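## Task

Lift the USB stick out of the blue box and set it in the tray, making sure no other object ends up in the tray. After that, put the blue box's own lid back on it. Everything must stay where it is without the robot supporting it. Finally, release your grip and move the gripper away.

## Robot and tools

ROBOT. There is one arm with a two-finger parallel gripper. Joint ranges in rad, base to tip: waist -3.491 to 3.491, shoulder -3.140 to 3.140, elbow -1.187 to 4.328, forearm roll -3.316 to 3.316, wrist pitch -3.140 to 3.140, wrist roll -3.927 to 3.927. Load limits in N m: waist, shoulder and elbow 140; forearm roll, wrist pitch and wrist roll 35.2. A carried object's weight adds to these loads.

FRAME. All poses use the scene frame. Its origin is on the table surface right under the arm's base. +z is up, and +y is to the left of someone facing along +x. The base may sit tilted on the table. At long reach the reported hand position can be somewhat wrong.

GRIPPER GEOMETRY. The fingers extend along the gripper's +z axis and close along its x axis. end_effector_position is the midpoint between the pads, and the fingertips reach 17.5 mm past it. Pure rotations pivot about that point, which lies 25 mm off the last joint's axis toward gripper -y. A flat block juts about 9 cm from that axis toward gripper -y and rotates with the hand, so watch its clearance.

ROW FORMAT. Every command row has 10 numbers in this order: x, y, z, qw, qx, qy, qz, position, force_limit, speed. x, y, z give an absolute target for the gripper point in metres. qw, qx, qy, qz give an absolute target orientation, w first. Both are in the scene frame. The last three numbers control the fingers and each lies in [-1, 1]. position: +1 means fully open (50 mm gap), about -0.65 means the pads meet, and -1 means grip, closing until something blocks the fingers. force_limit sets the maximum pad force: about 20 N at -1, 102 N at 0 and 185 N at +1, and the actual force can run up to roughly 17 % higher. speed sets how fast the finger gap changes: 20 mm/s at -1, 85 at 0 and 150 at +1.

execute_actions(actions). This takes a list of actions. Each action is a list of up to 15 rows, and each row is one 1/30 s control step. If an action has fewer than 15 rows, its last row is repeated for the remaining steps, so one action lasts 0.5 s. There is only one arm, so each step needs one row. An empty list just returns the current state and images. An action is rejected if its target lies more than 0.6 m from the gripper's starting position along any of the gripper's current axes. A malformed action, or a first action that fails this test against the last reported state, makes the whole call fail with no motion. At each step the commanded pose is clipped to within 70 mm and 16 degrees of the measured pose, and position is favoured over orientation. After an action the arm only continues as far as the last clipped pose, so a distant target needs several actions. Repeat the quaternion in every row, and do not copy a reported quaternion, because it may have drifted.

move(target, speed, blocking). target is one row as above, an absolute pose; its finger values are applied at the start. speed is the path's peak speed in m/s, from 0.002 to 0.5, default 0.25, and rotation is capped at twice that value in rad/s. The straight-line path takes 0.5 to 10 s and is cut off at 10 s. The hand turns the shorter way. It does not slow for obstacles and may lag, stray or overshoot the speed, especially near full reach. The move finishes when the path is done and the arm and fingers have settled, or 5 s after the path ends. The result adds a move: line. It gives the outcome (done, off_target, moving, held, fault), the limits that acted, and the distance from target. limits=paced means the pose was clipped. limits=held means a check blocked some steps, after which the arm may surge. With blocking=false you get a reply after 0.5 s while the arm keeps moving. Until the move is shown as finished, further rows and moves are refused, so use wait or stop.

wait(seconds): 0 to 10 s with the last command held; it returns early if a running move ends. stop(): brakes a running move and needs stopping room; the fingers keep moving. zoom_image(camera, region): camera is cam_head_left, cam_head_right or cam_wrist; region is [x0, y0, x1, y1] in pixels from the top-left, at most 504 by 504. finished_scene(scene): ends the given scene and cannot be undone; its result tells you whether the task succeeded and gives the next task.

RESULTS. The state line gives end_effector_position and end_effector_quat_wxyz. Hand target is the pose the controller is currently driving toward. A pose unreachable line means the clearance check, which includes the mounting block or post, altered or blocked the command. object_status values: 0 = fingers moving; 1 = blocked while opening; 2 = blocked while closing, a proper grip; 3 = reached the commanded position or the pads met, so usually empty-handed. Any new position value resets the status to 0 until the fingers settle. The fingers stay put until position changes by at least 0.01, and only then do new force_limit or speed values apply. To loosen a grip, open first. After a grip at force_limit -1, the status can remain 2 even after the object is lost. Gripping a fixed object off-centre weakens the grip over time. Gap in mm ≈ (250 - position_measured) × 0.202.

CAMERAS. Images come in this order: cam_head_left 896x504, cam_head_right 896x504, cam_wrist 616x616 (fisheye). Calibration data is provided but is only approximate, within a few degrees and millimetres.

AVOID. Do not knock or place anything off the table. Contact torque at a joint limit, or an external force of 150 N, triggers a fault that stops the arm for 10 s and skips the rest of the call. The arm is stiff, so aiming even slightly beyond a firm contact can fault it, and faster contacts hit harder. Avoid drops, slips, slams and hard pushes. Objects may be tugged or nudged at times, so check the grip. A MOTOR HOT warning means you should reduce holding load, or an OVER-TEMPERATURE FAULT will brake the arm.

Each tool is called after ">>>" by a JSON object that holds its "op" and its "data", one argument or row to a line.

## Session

>>> {"op": "execute_actions", "data": {
  "actions": []
}}

Scene clock: 0.00 s.
end_effector_position=(+0.4430, +0.2903, +0.2025) position_measured=3 object_status=3 end_effector_quat_wxyz=(+0.119, +0.589, +0.782, -0.164)
Joint positions: [ 1.484  0.261 -0.332  0.82  -1.59  -1.528]
Joint velocities: [ 0.001 -0.    -0.     0.001  0.     0.001]
Hand target: +0.443, +0.290, +0.202; +0.119, +0.589, +0.782, -0.164
camera_calibration (this result's frames):
cam_wrist: T_world_to_cam=[[-0.296479, 0.871037, -0.391657, -0.045211], [0.922131, 0.367809, 0.119958, -0.533807], [0.248543, -0.325594, -0.912258, 0.319072], [0, 0, 0, 1]] pos_world=[0.399533, 0.339608, 0.337403]

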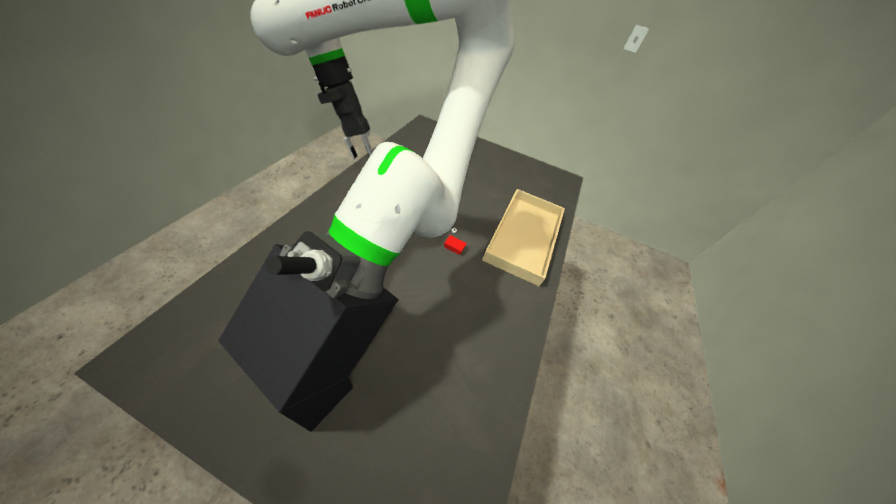

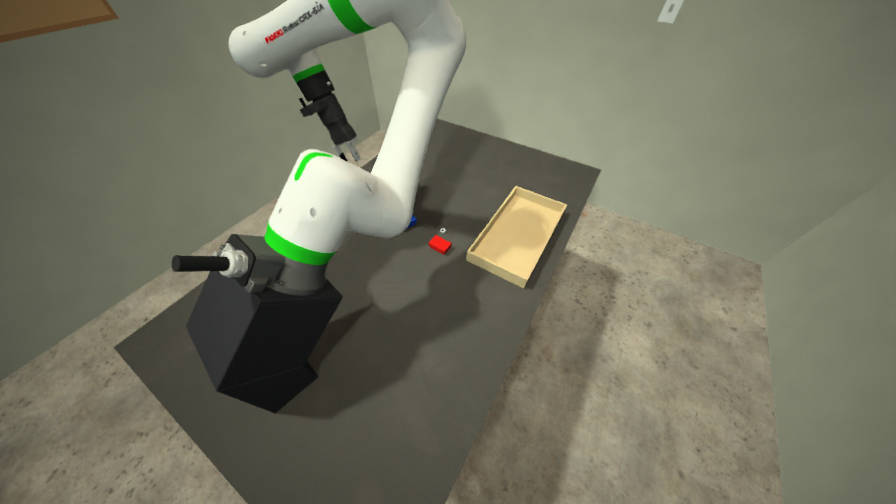

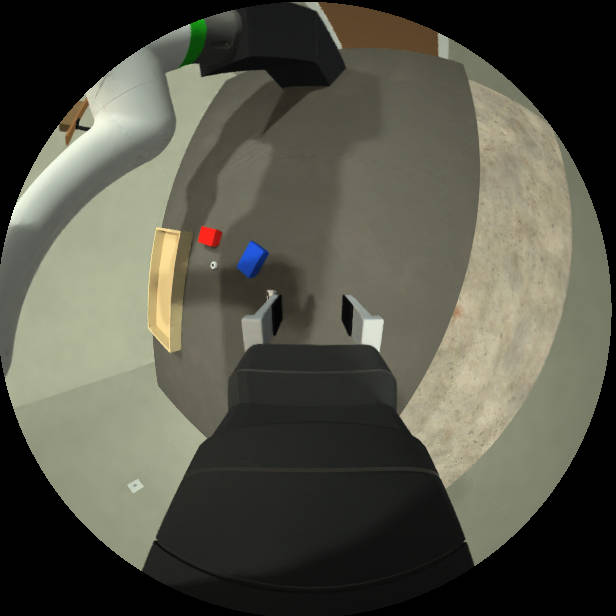

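>>> {"op": "move", "data": {
  "target": [0.45, 0.1, 0.2, 0, 0.6, 0.8, 0, 1, 0, 0],
  "speed": 0.25
}}

>>> {"op": "zoom_image", "data": {
  "camera": "cam_wrist",
  "region": [200, 200, 400, 350]
}}

Scene clock: 11.77 s.
end_effector_position=(+0.4500, +0.1004, +0.1996) position_measured=3 object_status=3 end_effector_quat_wxyz=(-0.000, +0.600, +0.800, -0.000)
Joint positions: [ 1.336 -0.569 -0.887  0.886 -1.261 -1.227]
Joint velocities: [-0.001 -0.002  0.002  0.     0.     0.001]
Hand target: +0.450, +0.100, +0.200; -0.000, +0.600, +0.800, +0.000
Off the commanded pose: 0.001 m, 0 deg.
move: done
camera_calibration (this result's frames):
cam_wrist: T_world_to_cam=[[-0.298764, 0.954184, -0.0165351, 0.039026], [0.919706, 0.292507, 0.261877, -0.489795], [0.254716, 0.0630321, -0.96496, 0.221564], [0, 0, 0, 1]] pos_world=[0.405692, 0.0920651, 0.342712]

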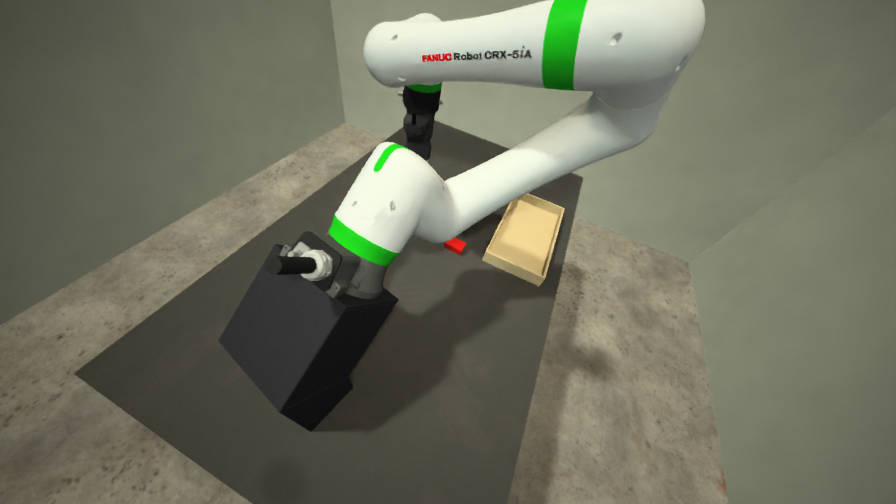

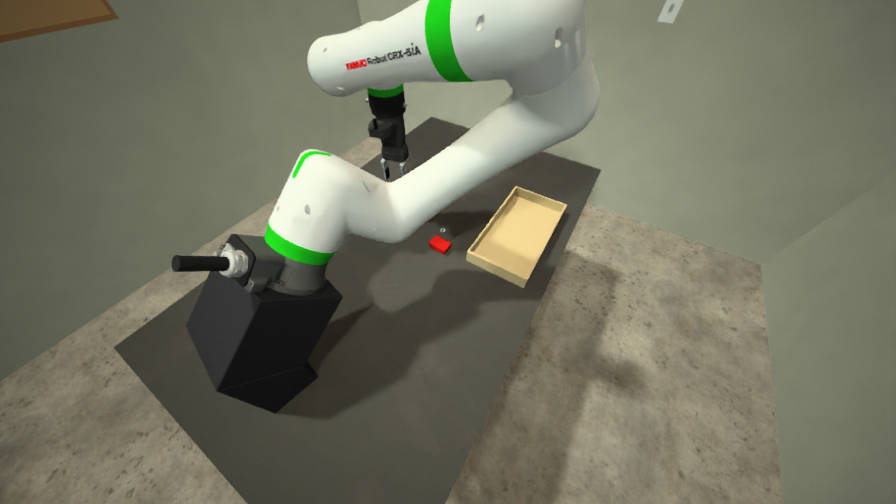

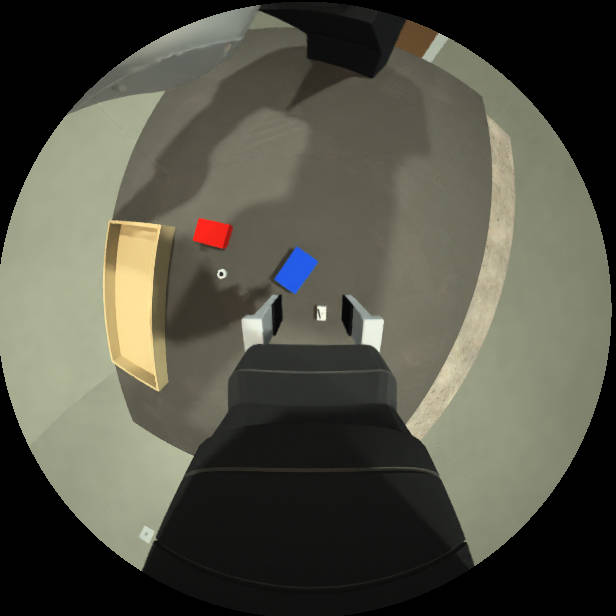

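Region (200, 200, 400, 350) of cam_wrist's 616x616 image, scaled by 2.520, with more detail than that image has; it fills the top 378 rows of this view, and the rest is white.

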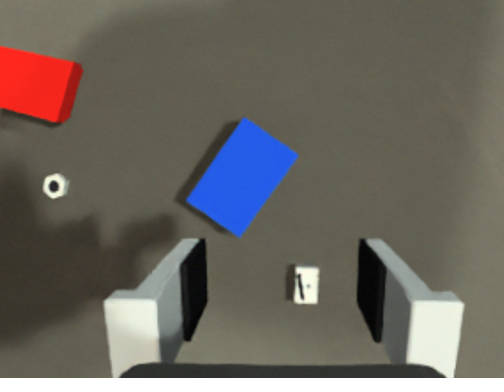

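>>> {"op": "move", "data": {
  "target": [0.439, 0.0705, 0.1, 0, 0.8116, 0.5842, 0, 1, 0, 0],
  "speed": 0.2
}}

>>> {"op": "zoom_image", "data": {
  "camera": "cam_wrist",
  "region": [230, 230, 390, 350]
}}

Scene clock: 33.17 s.
end_effector_position=(+0.4386, +0.0707, +0.1001) position_measured=3 object_status=3 end_effector_quat_wxyz=(-0.001, +0.812, +0.584, -0.000)
Joint positions: [ 0.889 -0.489 -1.024  1.039 -0.804 -1.767]
Joint velocities: [ 0.    -0.     0.    -0.     0.002 -0.001]
Hand target: +0.439, +0.071, +0.100; -0.001, +0.812, +0.584, -0.000
Off the commanded pose: 0.000 m, 0 deg.
move: done
camera_calibration (this result's frames):
cam_wrist: T_world_to_cam=[[0.299446, 0.953974, -0.0163064, -0.200029], [0.92234, -0.285059, 0.260826, -0.404752], [0.244173, -0.0931435, -0.965248, 0.146029], [0, 0, 0, 1]] pos_world=[0.397561, 0.0890461, 0.243262]

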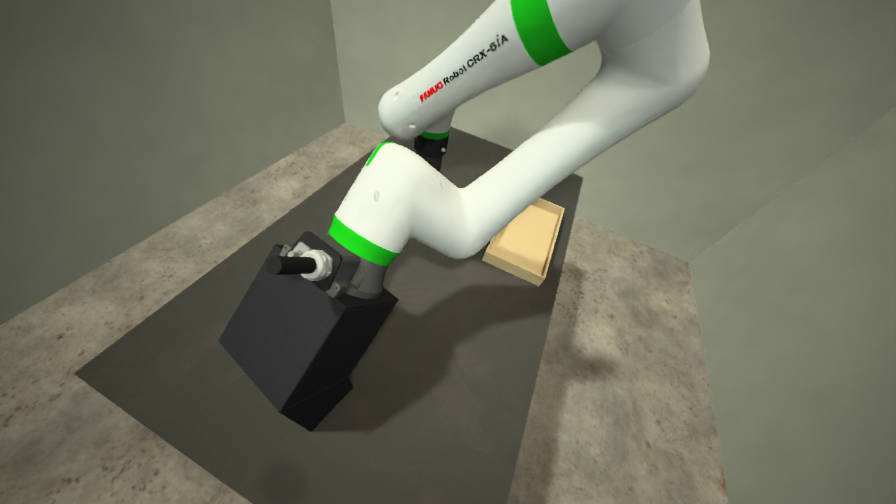

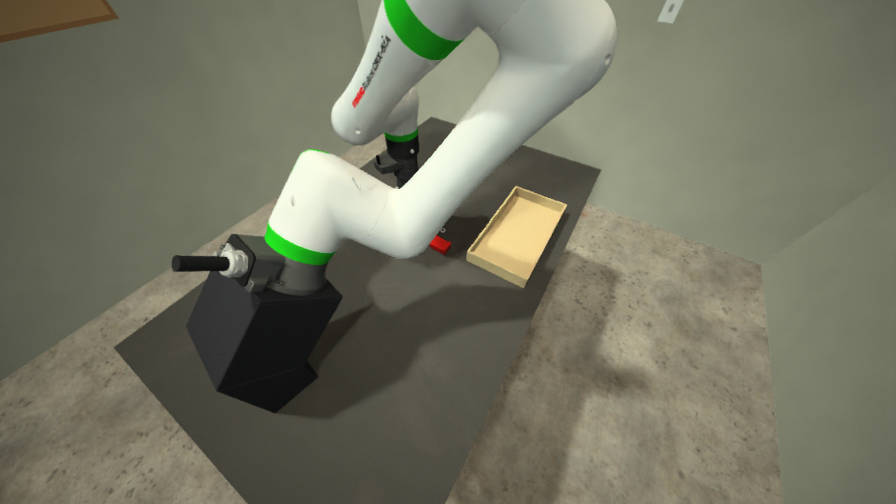

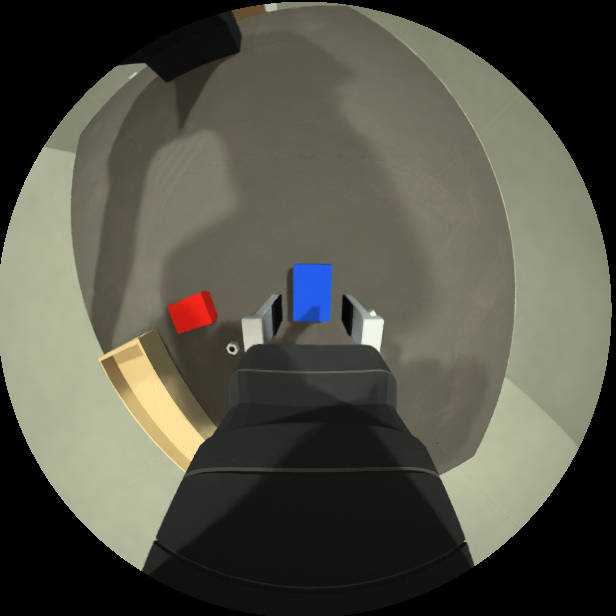

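Region (230, 230, 390, 350) of cam_wrist's 616x616 image, scaled by 3.150, with more detail than that image has; it fills the top 378 rows of this view, and the rest is white.

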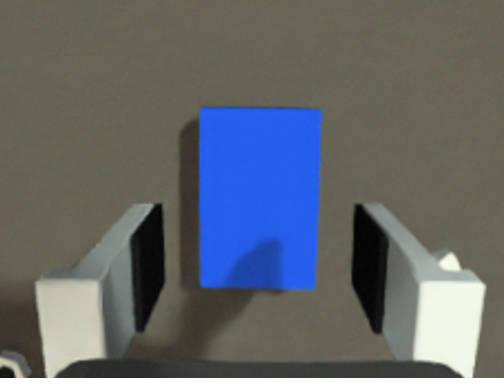

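>>> {"op": "move", "data": {
  "target": [0.439, 0.0705, 0.028, 0, 0.8116, 0.5842, 0, 1, 0, 0],
  "speed": 0.06
}}

>>> {"op": "move", "data": {
  "target": [0.439, 0.0705, 0.028, 0, 0.8116, 0.5842, 0, -1, -0.5, 0],
  "speed": 0.05
}}

>>> {"op": "move", "data": {
  "target": [0.439, 0.0705, 0.075, 0, 0.8116, 0.5842, 0, -1, -0.5, 0],
  "speed": 0.04
}}

Scene clock: 39.73 s.
end_effector_position=(+0.4387, +0.0708, +0.0283) position_measured=3 object_status=3 end_effector_quat_wxyz=(-0.001, +0.812, +0.584, -0.000)
Joint positions: [ 0.576 -0.284 -1.041  1.388 -0.491 -1.963]
Joint velocities: [-0.002 -0.    -0.001  0.003  0.002 -0.004]
Hand target: +0.439, +0.071, +0.028; -0.001, +0.812, +0.584, -0.000
Off the commanded pose: 0.001 m, 0 deg.
move: done
camera_calibration (this result's frames):
cam_wrist: T_world_to_cam=[[0.299615, 0.953922, -0.016221, -0.201404], [0.922221, -0.285219, 0.261072, -0.385995], [0.244416, -0.0931805, -0.965183, 0.0765886], [0, 0, 0, 1]] pos_world=[0.397597, 0.0891677, 0.171428]

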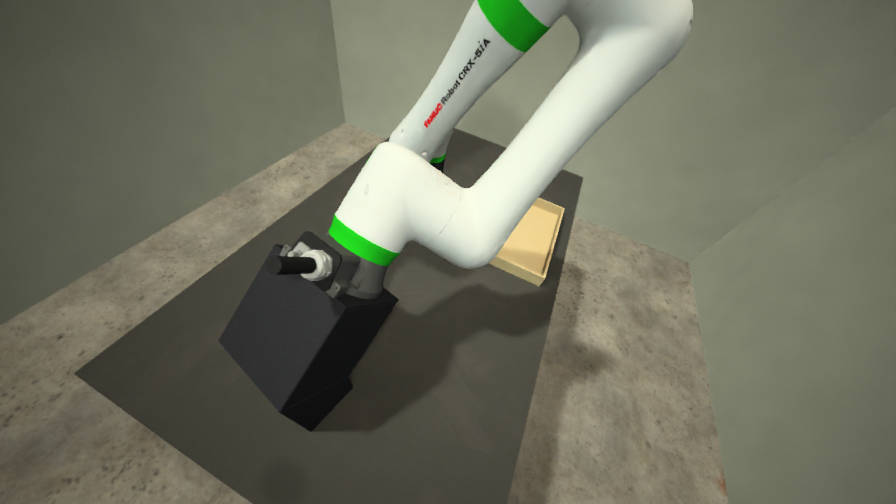

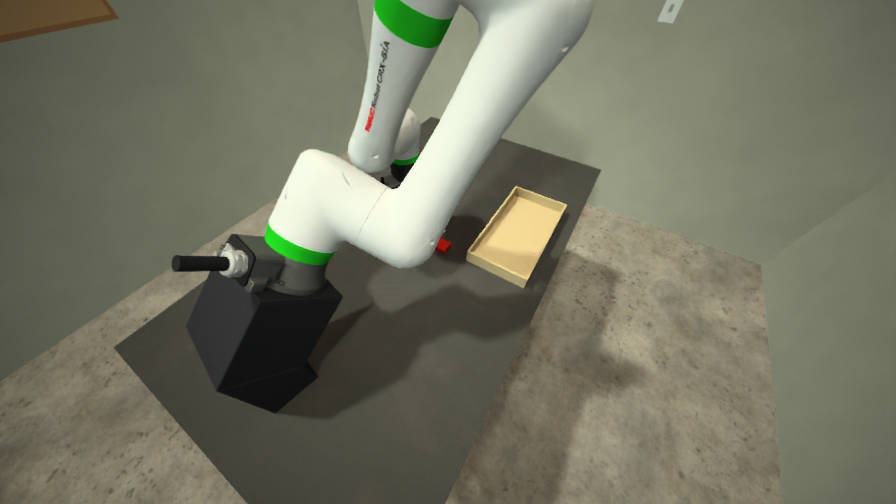

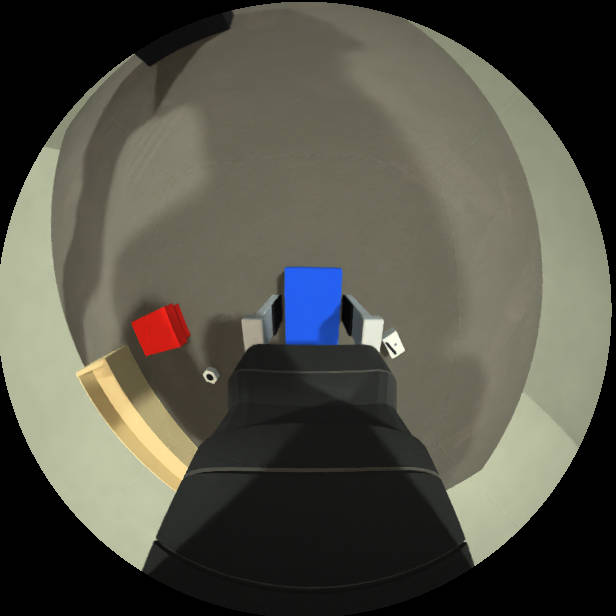

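Scene clock: 40.43 s.
end_effector_position=(+0.4389, +0.0705, +0.0280) position_measured=47 object_status=2 end_effector_quat_wxyz=(-0.000, +0.812, +0.584, -0.000)
Joint positions: [ 0.574 -0.284 -1.041  1.392 -0.49  -1.965]
Joint velocities: [-0.001 -0.001  0.    -0.     0.001 -0.001]
Hand target: +0.439, +0.071, +0.028; -0.000, +0.812, +0.584, -0.000
Off the commanded pose: 0.000 m, 0 deg.
move: done
camera_calibration (this result's frames):
cam_wrist: T_world_to_cam=[[0.299024, 0.954101, -0.0166234, -0.200967], [0.922202, -0.284463, 0.261962, -0.386314], [0.245209, -0.093663, -0.964935, 0.0759201], [0, 0, 0, 1]] pos_world=[0.397738, 0.0889618, 0.171117]

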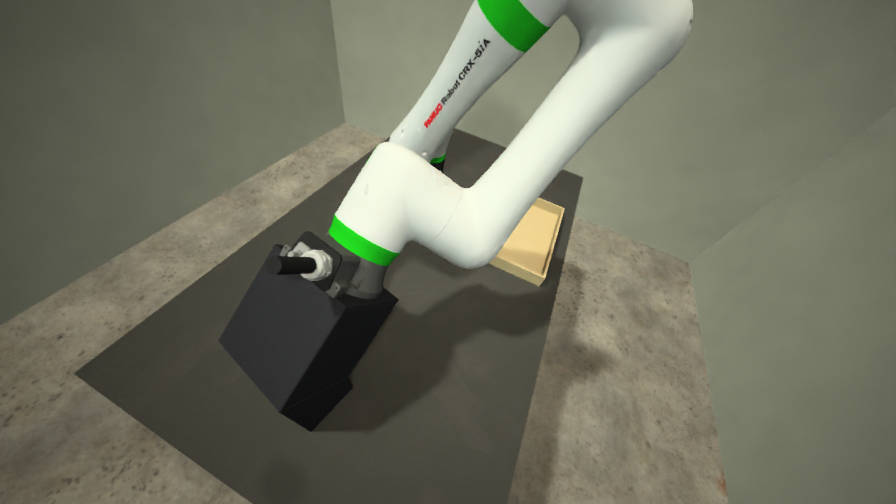

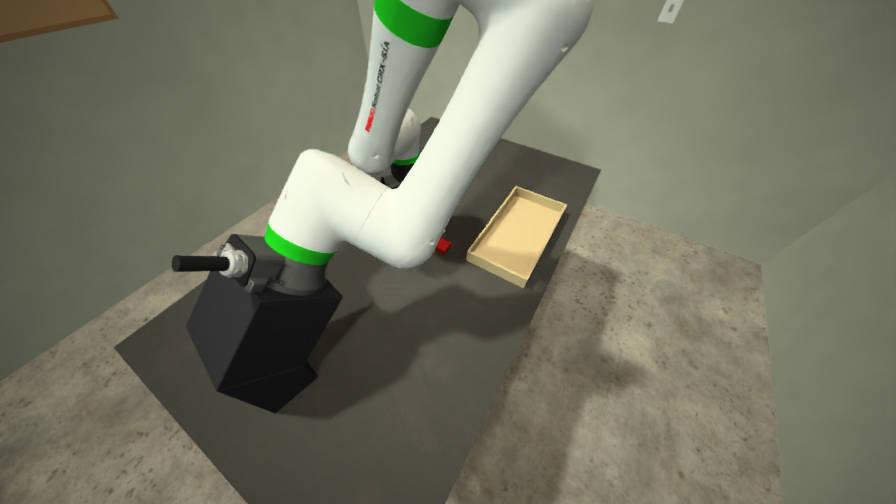

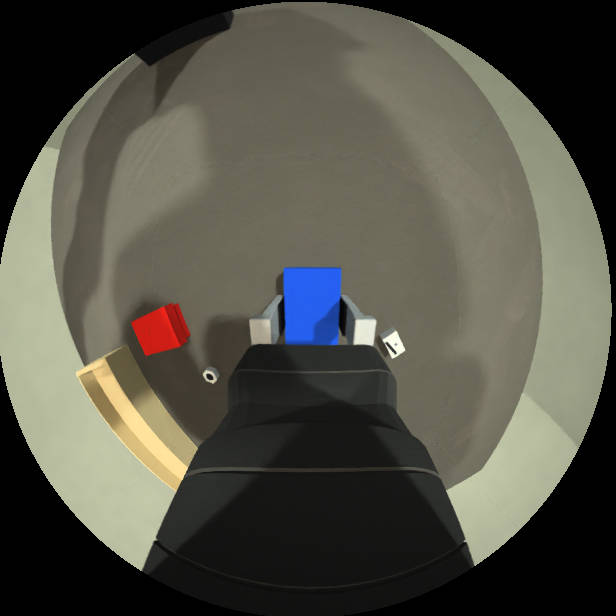

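Scene clock: 41.87 s.
end_effector_position=(+0.4393, +0.0703, +0.0748) position_measured=47 object_status=2 end_effector_quat_wxyz=(+0.000, +0.811, +0.584, +0.000)
Joint positions: [ 0.784 -0.419 -1.034  1.131 -0.689 -1.812]
Joint velocities: [ 0.001 -0.002  0.    -0.001 -0.    -0.   ]
Hand target: +0.439, +0.070, +0.075; +0.000, +0.811, +0.584, +0.000
Off the commanded pose: 0.000 m, 0 deg.
move: done
camera_calibration (this result's frames):
cam_wrist: T_world_to_cam=[[0.298713, 0.954195, -0.016815, -0.199972], [0.922113, -0.284039, 0.262735, -0.399007], [0.245924, -0.0939874, -0.964722, 0.120711], [0, 0, 0, 1]] pos_world=[0.397978, 0.0888237, 0.217923]

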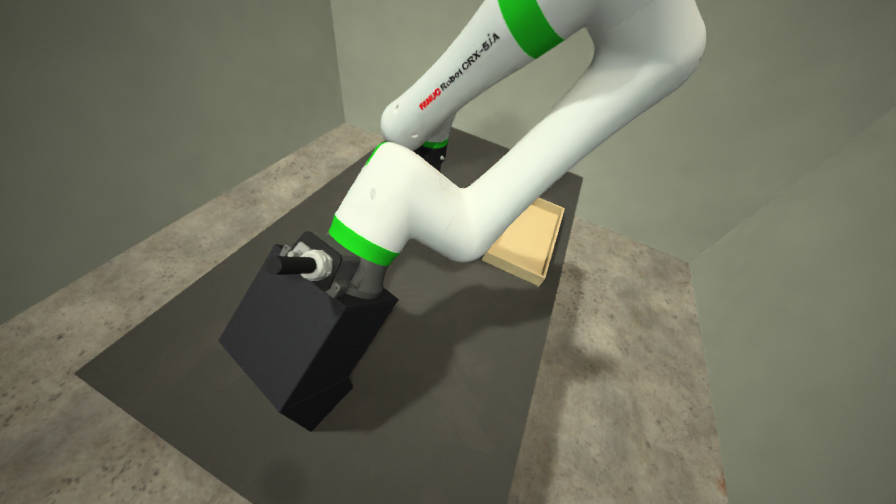

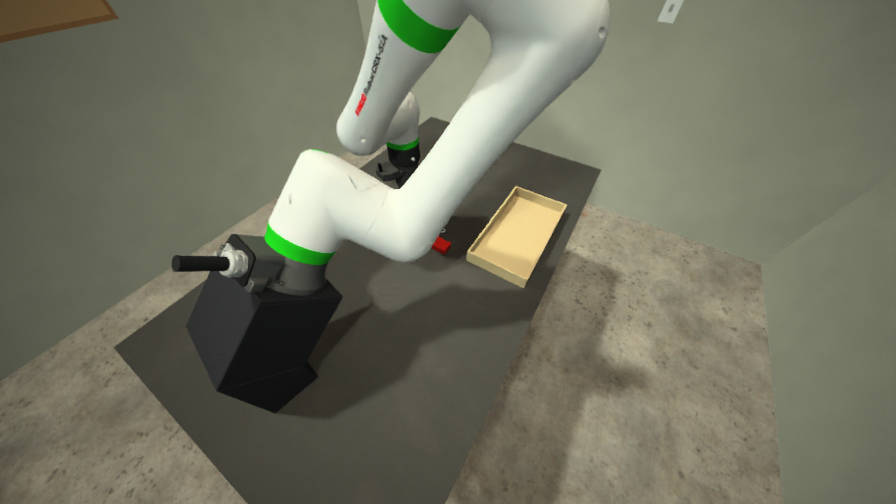

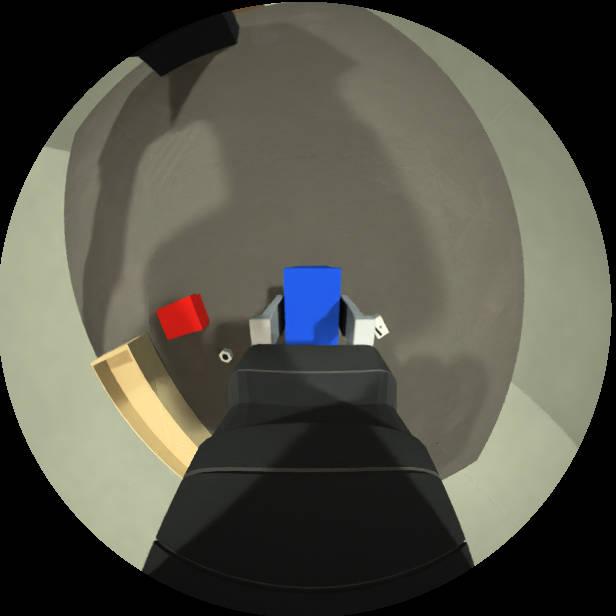

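>>> {"op": "move", "data": {
  "target": [0.629, 0.007, 0.075, 0, 0.8116, 0.5842, 0, -1, -0.5, 0],
  "speed": 0.15
}}

>>> {"op": "zoom_image", "data": {
  "camera": "cam_wrist",
  "region": [260, 80, 360, 170]
}}

Scene clock: 46.67 s.
end_effector_position=(+0.6294, +0.0076, +0.0747) position_measured=47 object_status=2 end_effector_quat_wxyz=(+0.000, +0.812, +0.584, +0.000)
Joint positions: [ 0.556 -0.214 -0.487  0.754 -0.724 -1.195]
Joint velocities: [ 0.002  0.     0.001 -0.001  0.001  0.001]
Hand target: +0.629, +0.008, +0.075; +0.000, +0.812, +0.584, +0.000
Off the commanded pose: 0.001 m, 0 deg.
move: done
camera_calibration (this result's frames):
cam_wrist: T_world_to_cam=[[0.29945, 0.953972, -0.0163299, -0.197455], [0.921934, -0.284901, 0.262428, -0.591943], [0.245697, -0.0936392, -0.964813, 0.0680393], [0, 0, 0, 1]] pos_world=[0.588143, 0.0260922, 0.217763]

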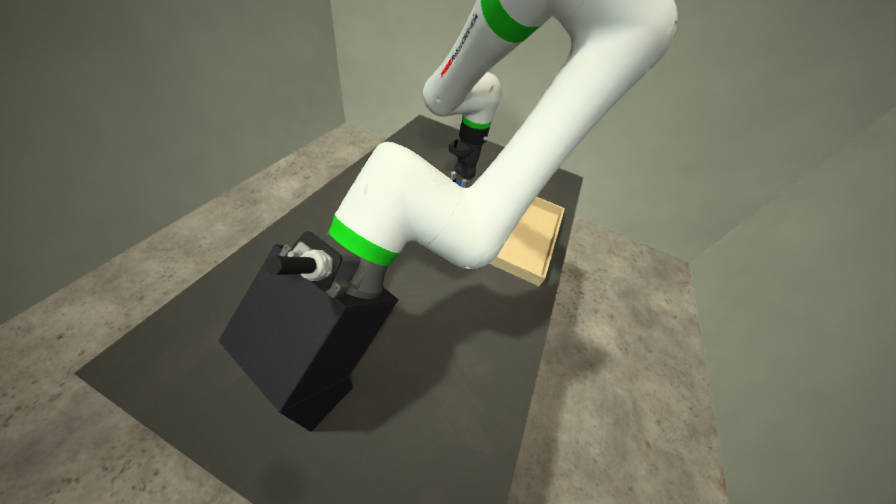

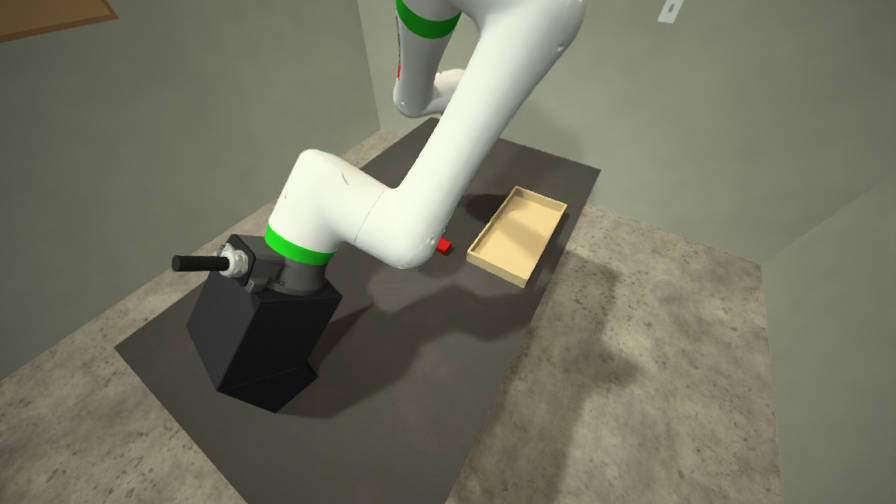

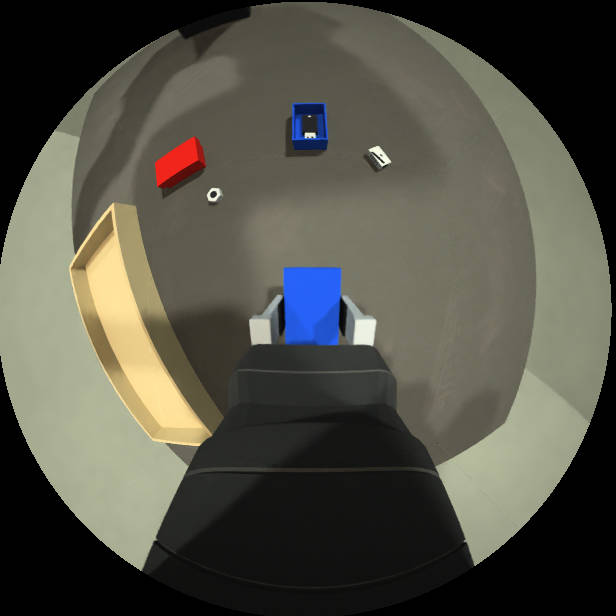

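Region (260, 80, 360, 170) of cam_wrist's 616x616 image, scaled by 5.040, with more detail than that image has; it fills the top 454 rows of this view, and the rest is white.

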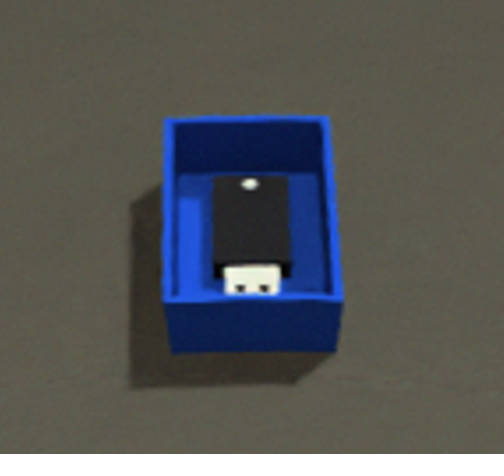

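>>> {"op": "move", "data": {
  "target": [0.629, 0.007, 0.021, 0, 0.8116, 0.5842, 0, -1, -0.5, 0],
  "speed": 0.05
}}

>>> {"op": "move", "data": {
  "target": [0.629, 0.007, 0.021, 0, 0.8116, 0.5842, 0, 1, -0.5, 0],
  "speed": 0.05
}}

>>> {"op": "move", "data": {
  "target": [0.629, 0.007, 0.07, 0, 0.8116, 0.5842, 0, 1, -0.5, 0],
  "speed": 0.1
}}

>>> {"op": "move", "data": {
  "target": [0.439, 0.0705, 0.08, 0, 0.8116, 0.5842, 0, 1, -0.5, 0],
  "speed": 0.2
}}

>>> {"op": "zoom_image", "data": {
  "camera": "cam_wrist",
  "region": [230, 230, 390, 350]
}}

Scene clock: 130.70 s.
end_effector_position=(+0.6288, +0.0071, +0.0211) position_measured=47 object_status=2 end_effector_quat_wxyz=(-0.000, +0.812, +0.584, -0.000)
Joint positions: [ 0.479 -0.107 -0.49   0.81  -0.595 -1.235]
Joint velocities: [-0.001  0.002  0.001  0.     0.001 -0.   ]
Hand target: +0.629, +0.007, +0.021; -0.000, +0.812, +0.584, -0.000
Off the commanded pose: 0.000 m, 0 deg.
move: done
camera_calibration (this result's frames):
cam_wrist: T_world_to_cam=[[0.29917, 0.954057, -0.0164895, -0.197455], [0.922203, -0.284657, 0.261748, -0.577617], [0.245029, -0.093514, -0.964995, 0.0168562], [0, 0, 0, 1]] pos_world=[0.587622, 0.025537, 0.1642]

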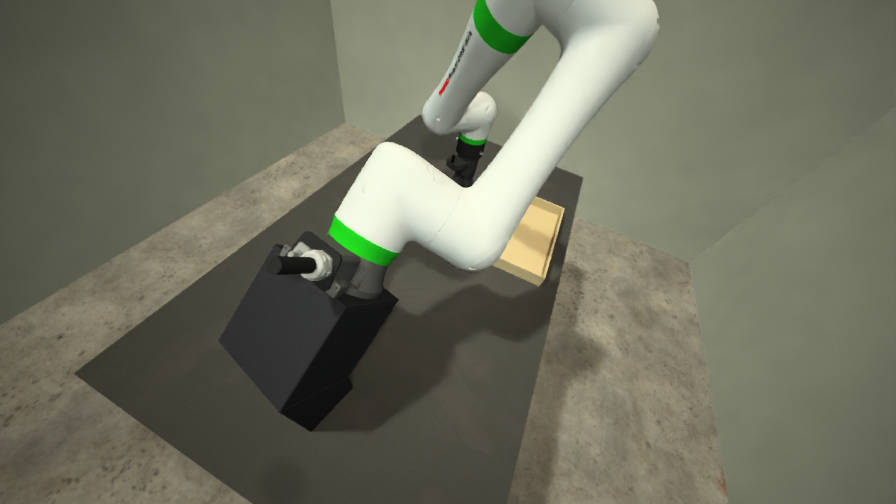

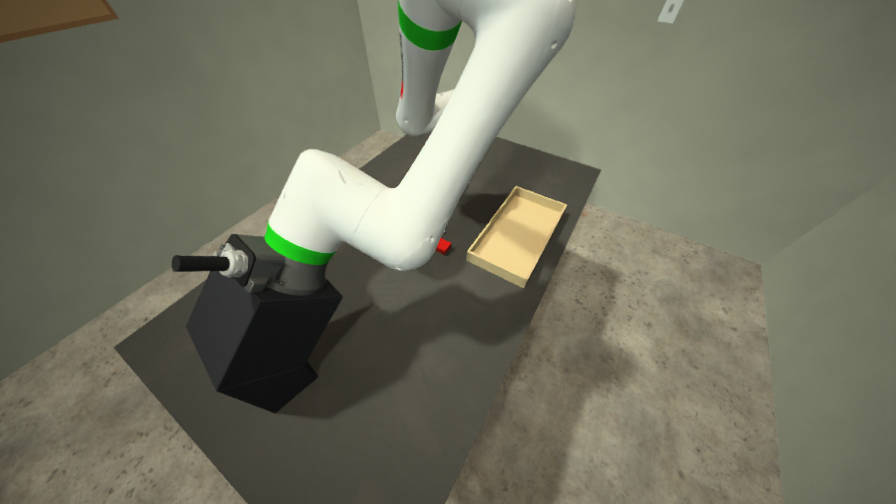

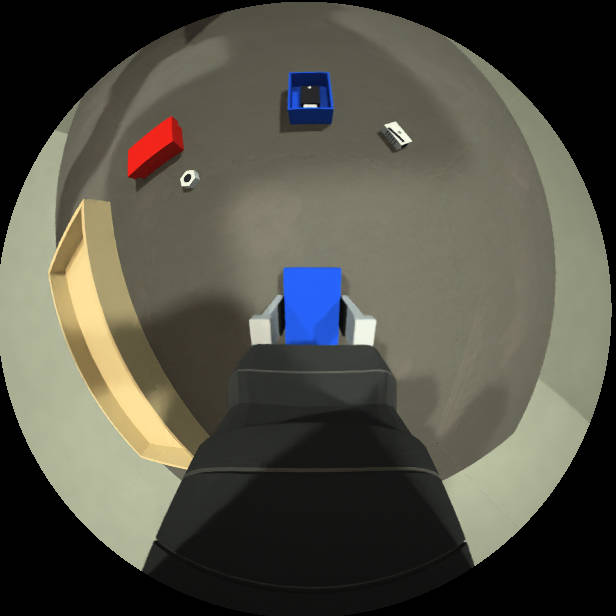

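Scene clock: 131.40 s.
end_effector_position=(+0.6290, +0.0070, +0.0210) position_measured=3 object_status=3 end_effector_quat_wxyz=(-0.000, +0.812, +0.584, -0.000)
Joint positions: [ 0.479 -0.107 -0.489  0.811 -0.595 -1.235]
Joint velocities: [ 0.  0. -0.  0.  0.  0.]
Hand target: +0.629, +0.007, +0.021; -0.000, +0.812, +0.584, +0.000
Off the commanded pose: 0.000 m, 0 deg.
move: done
camera_calibration (this result's frames):
cam_wrist: T_world_to_cam=[[0.299077, 0.954085, -0.0165827, -0.197378], [0.922162, -0.284516, 0.262045, -0.57781], [0.245295, -0.0936637, -0.964913, 0.0165672], [0, 0, 0, 1]] pos_world=[0.587802, 0.0254705, 0.164125]

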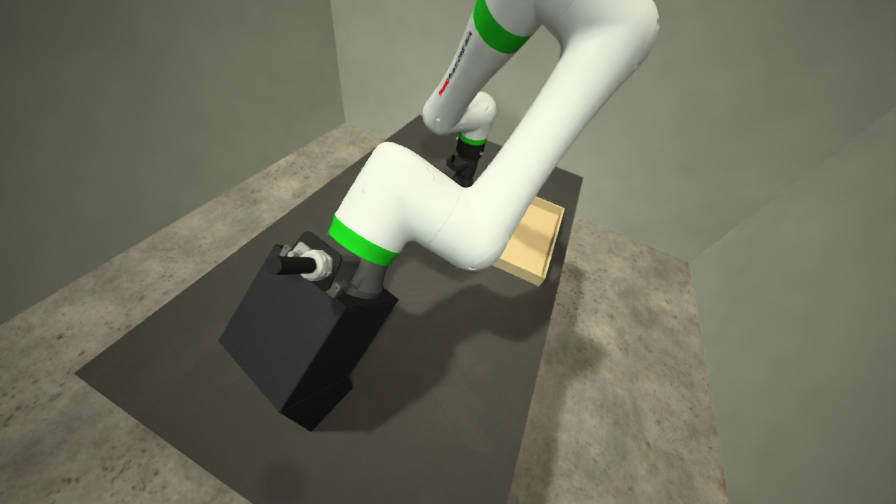

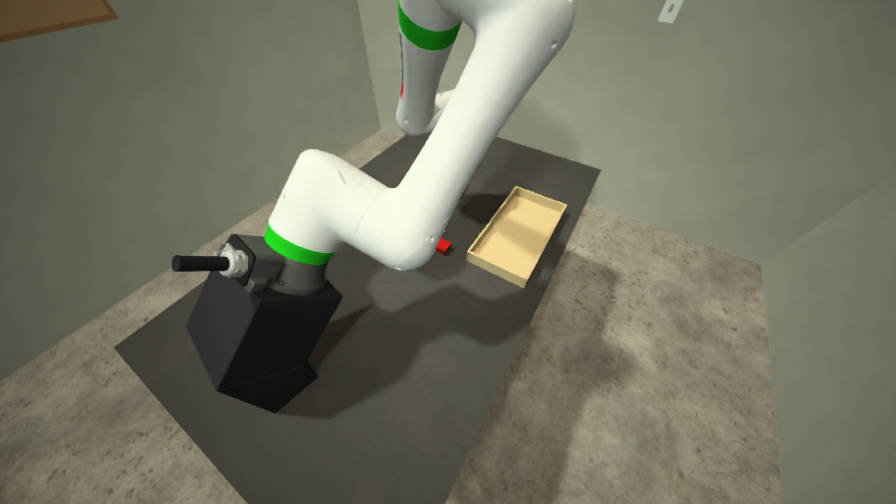

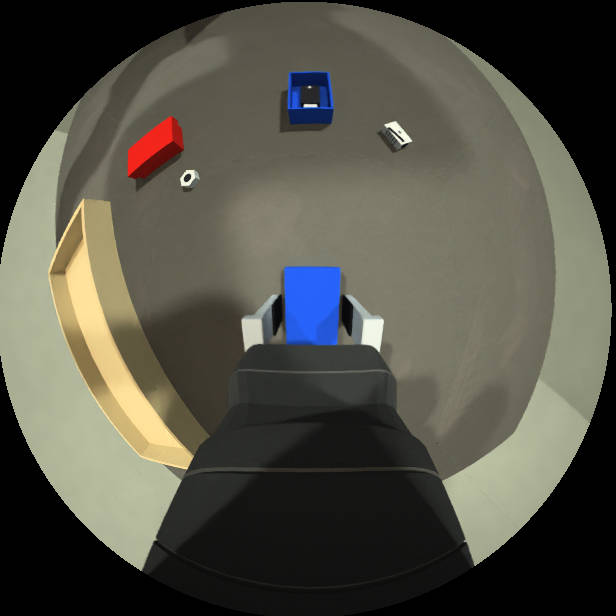

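Scene clock: 132.20 s.
end_effector_position=(+0.6291, +0.0069, +0.0699) position_measured=3 object_status=3 end_effector_quat_wxyz=(+0.000, +0.812, +0.584, -0.000)
Joint positions: [ 0.548 -0.205 -0.488  0.757 -0.712 -1.196]
Joint velocities: [-0.001 -0.001  0.     0.001  0.    -0.001]
Hand target: +0.629, +0.007, +0.070; +0.000, +0.812, +0.584, +0.000
Off the commanded pose: 0.000 m, 0 deg.
move: done
camera_calibration (this result's frames):
cam_wrist: T_world_to_cam=[[0.298897, 0.954138, -0.0167637, -0.196379], [0.922201, -0.284286, 0.262159, -0.590747], [0.24537, -0.0938181, -0.964879, 0.0636676], [0, 0, 0, 1]] pos_world=[0.587862, 0.0254046, 0.213009]

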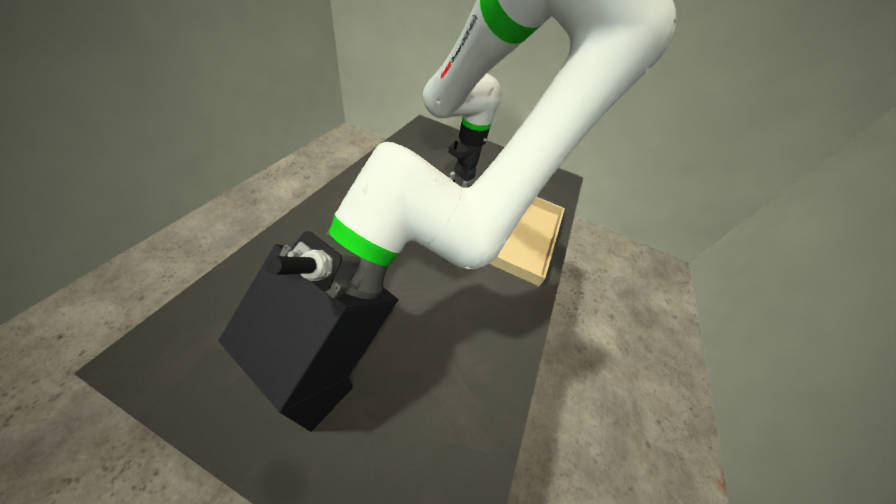

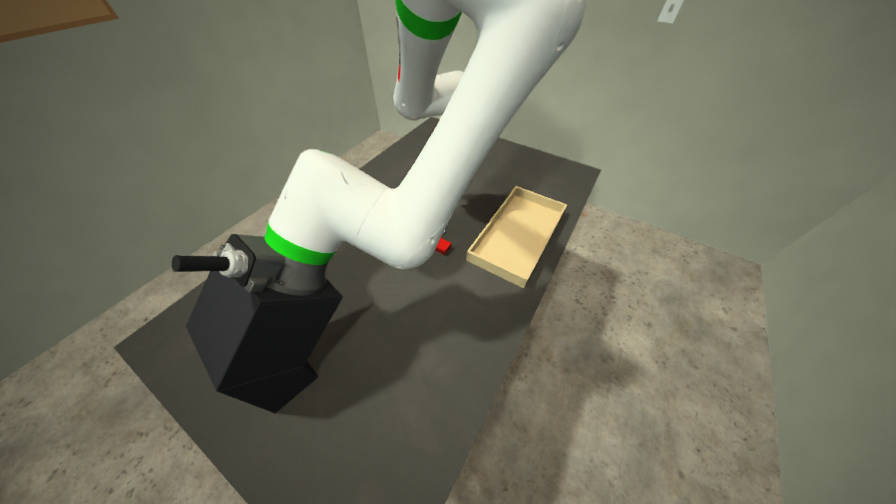

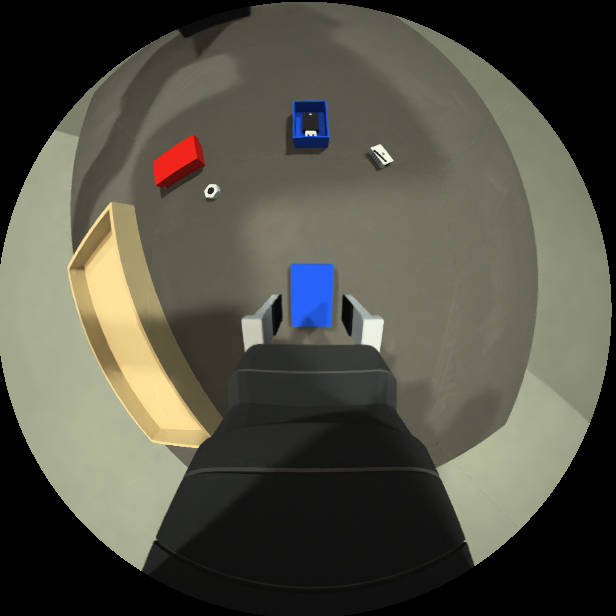

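Scene clock: 133.60 s.
end_effector_position=(+0.4387, +0.0699, +0.0803) position_measured=3 object_status=3 end_effector_quat_wxyz=(-0.000, +0.811, +0.584, -0.000)
Joint positions: [ 0.807 -0.436 -1.033  1.107 -0.714 -1.799]
Joint velocities: [-0.001 -0.    -0.001 -0.001 -0.    -0.001]
Hand target: +0.439, +0.070, +0.080; -0.000, +0.811, +0.584, -0.000
Off the commanded pose: 0.001 m, 0 deg.
move: done
camera_calibration (this result's frames):
cam_wrist: T_world_to_cam=[[0.298667, 0.954208, -0.0168683, -0.199237], [0.922378, -0.284077, 0.261762, -0.400047], [0.244984, -0.0937388, -0.964985, 0.126538], [0, 0, 0, 1]] pos_world=[0.3975, 0.088331, 0.223464]

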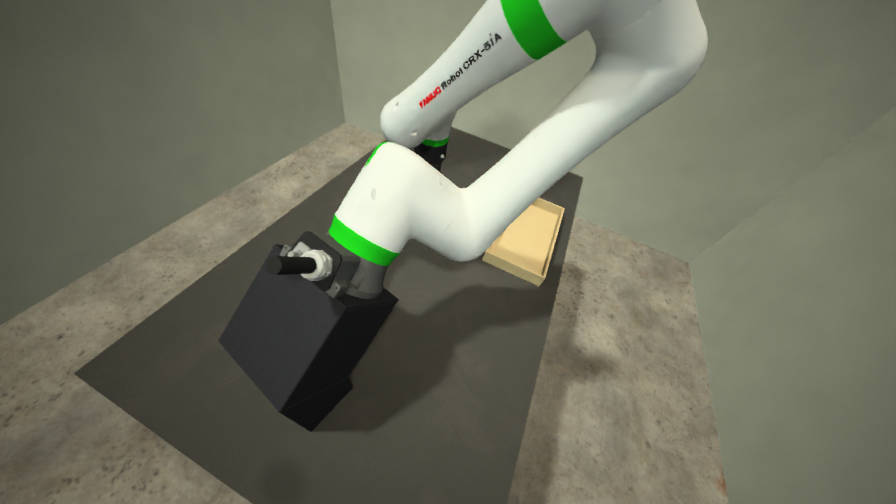

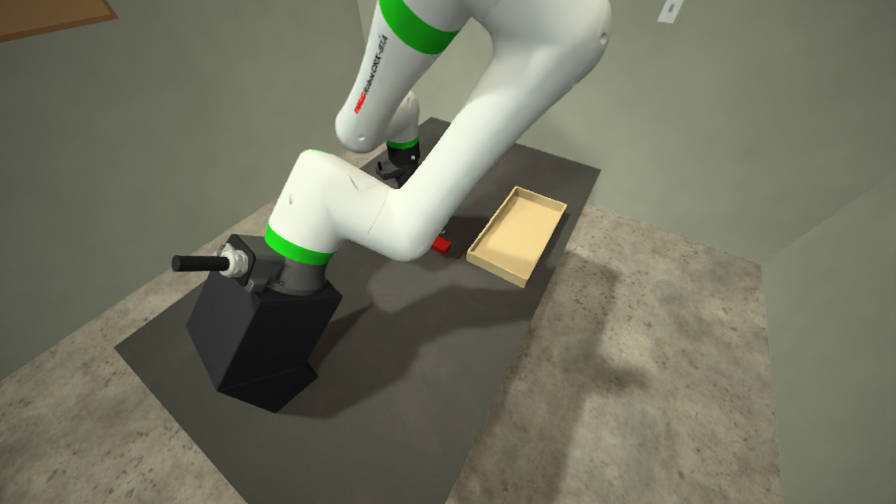

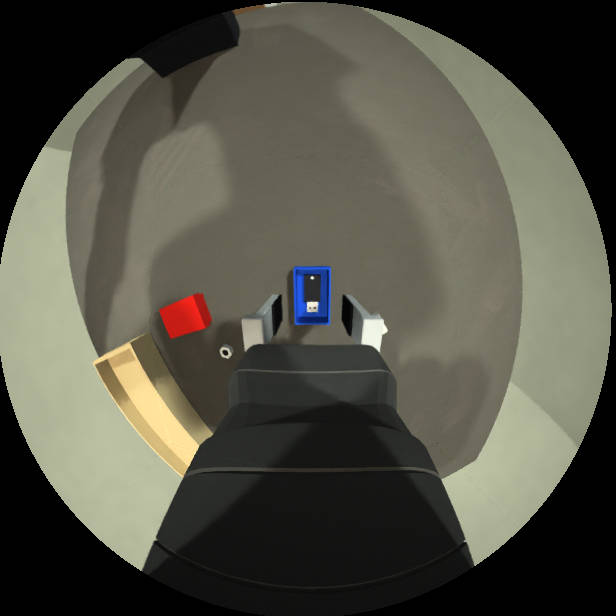

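Region (230, 230, 390, 350) of cam_wrist's 616x616 image, scaled by 3.150, with more detail than that image has; it fills the top 378 rows of this view, and the rest is white.

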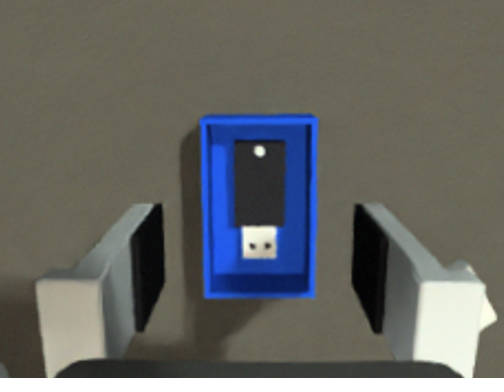

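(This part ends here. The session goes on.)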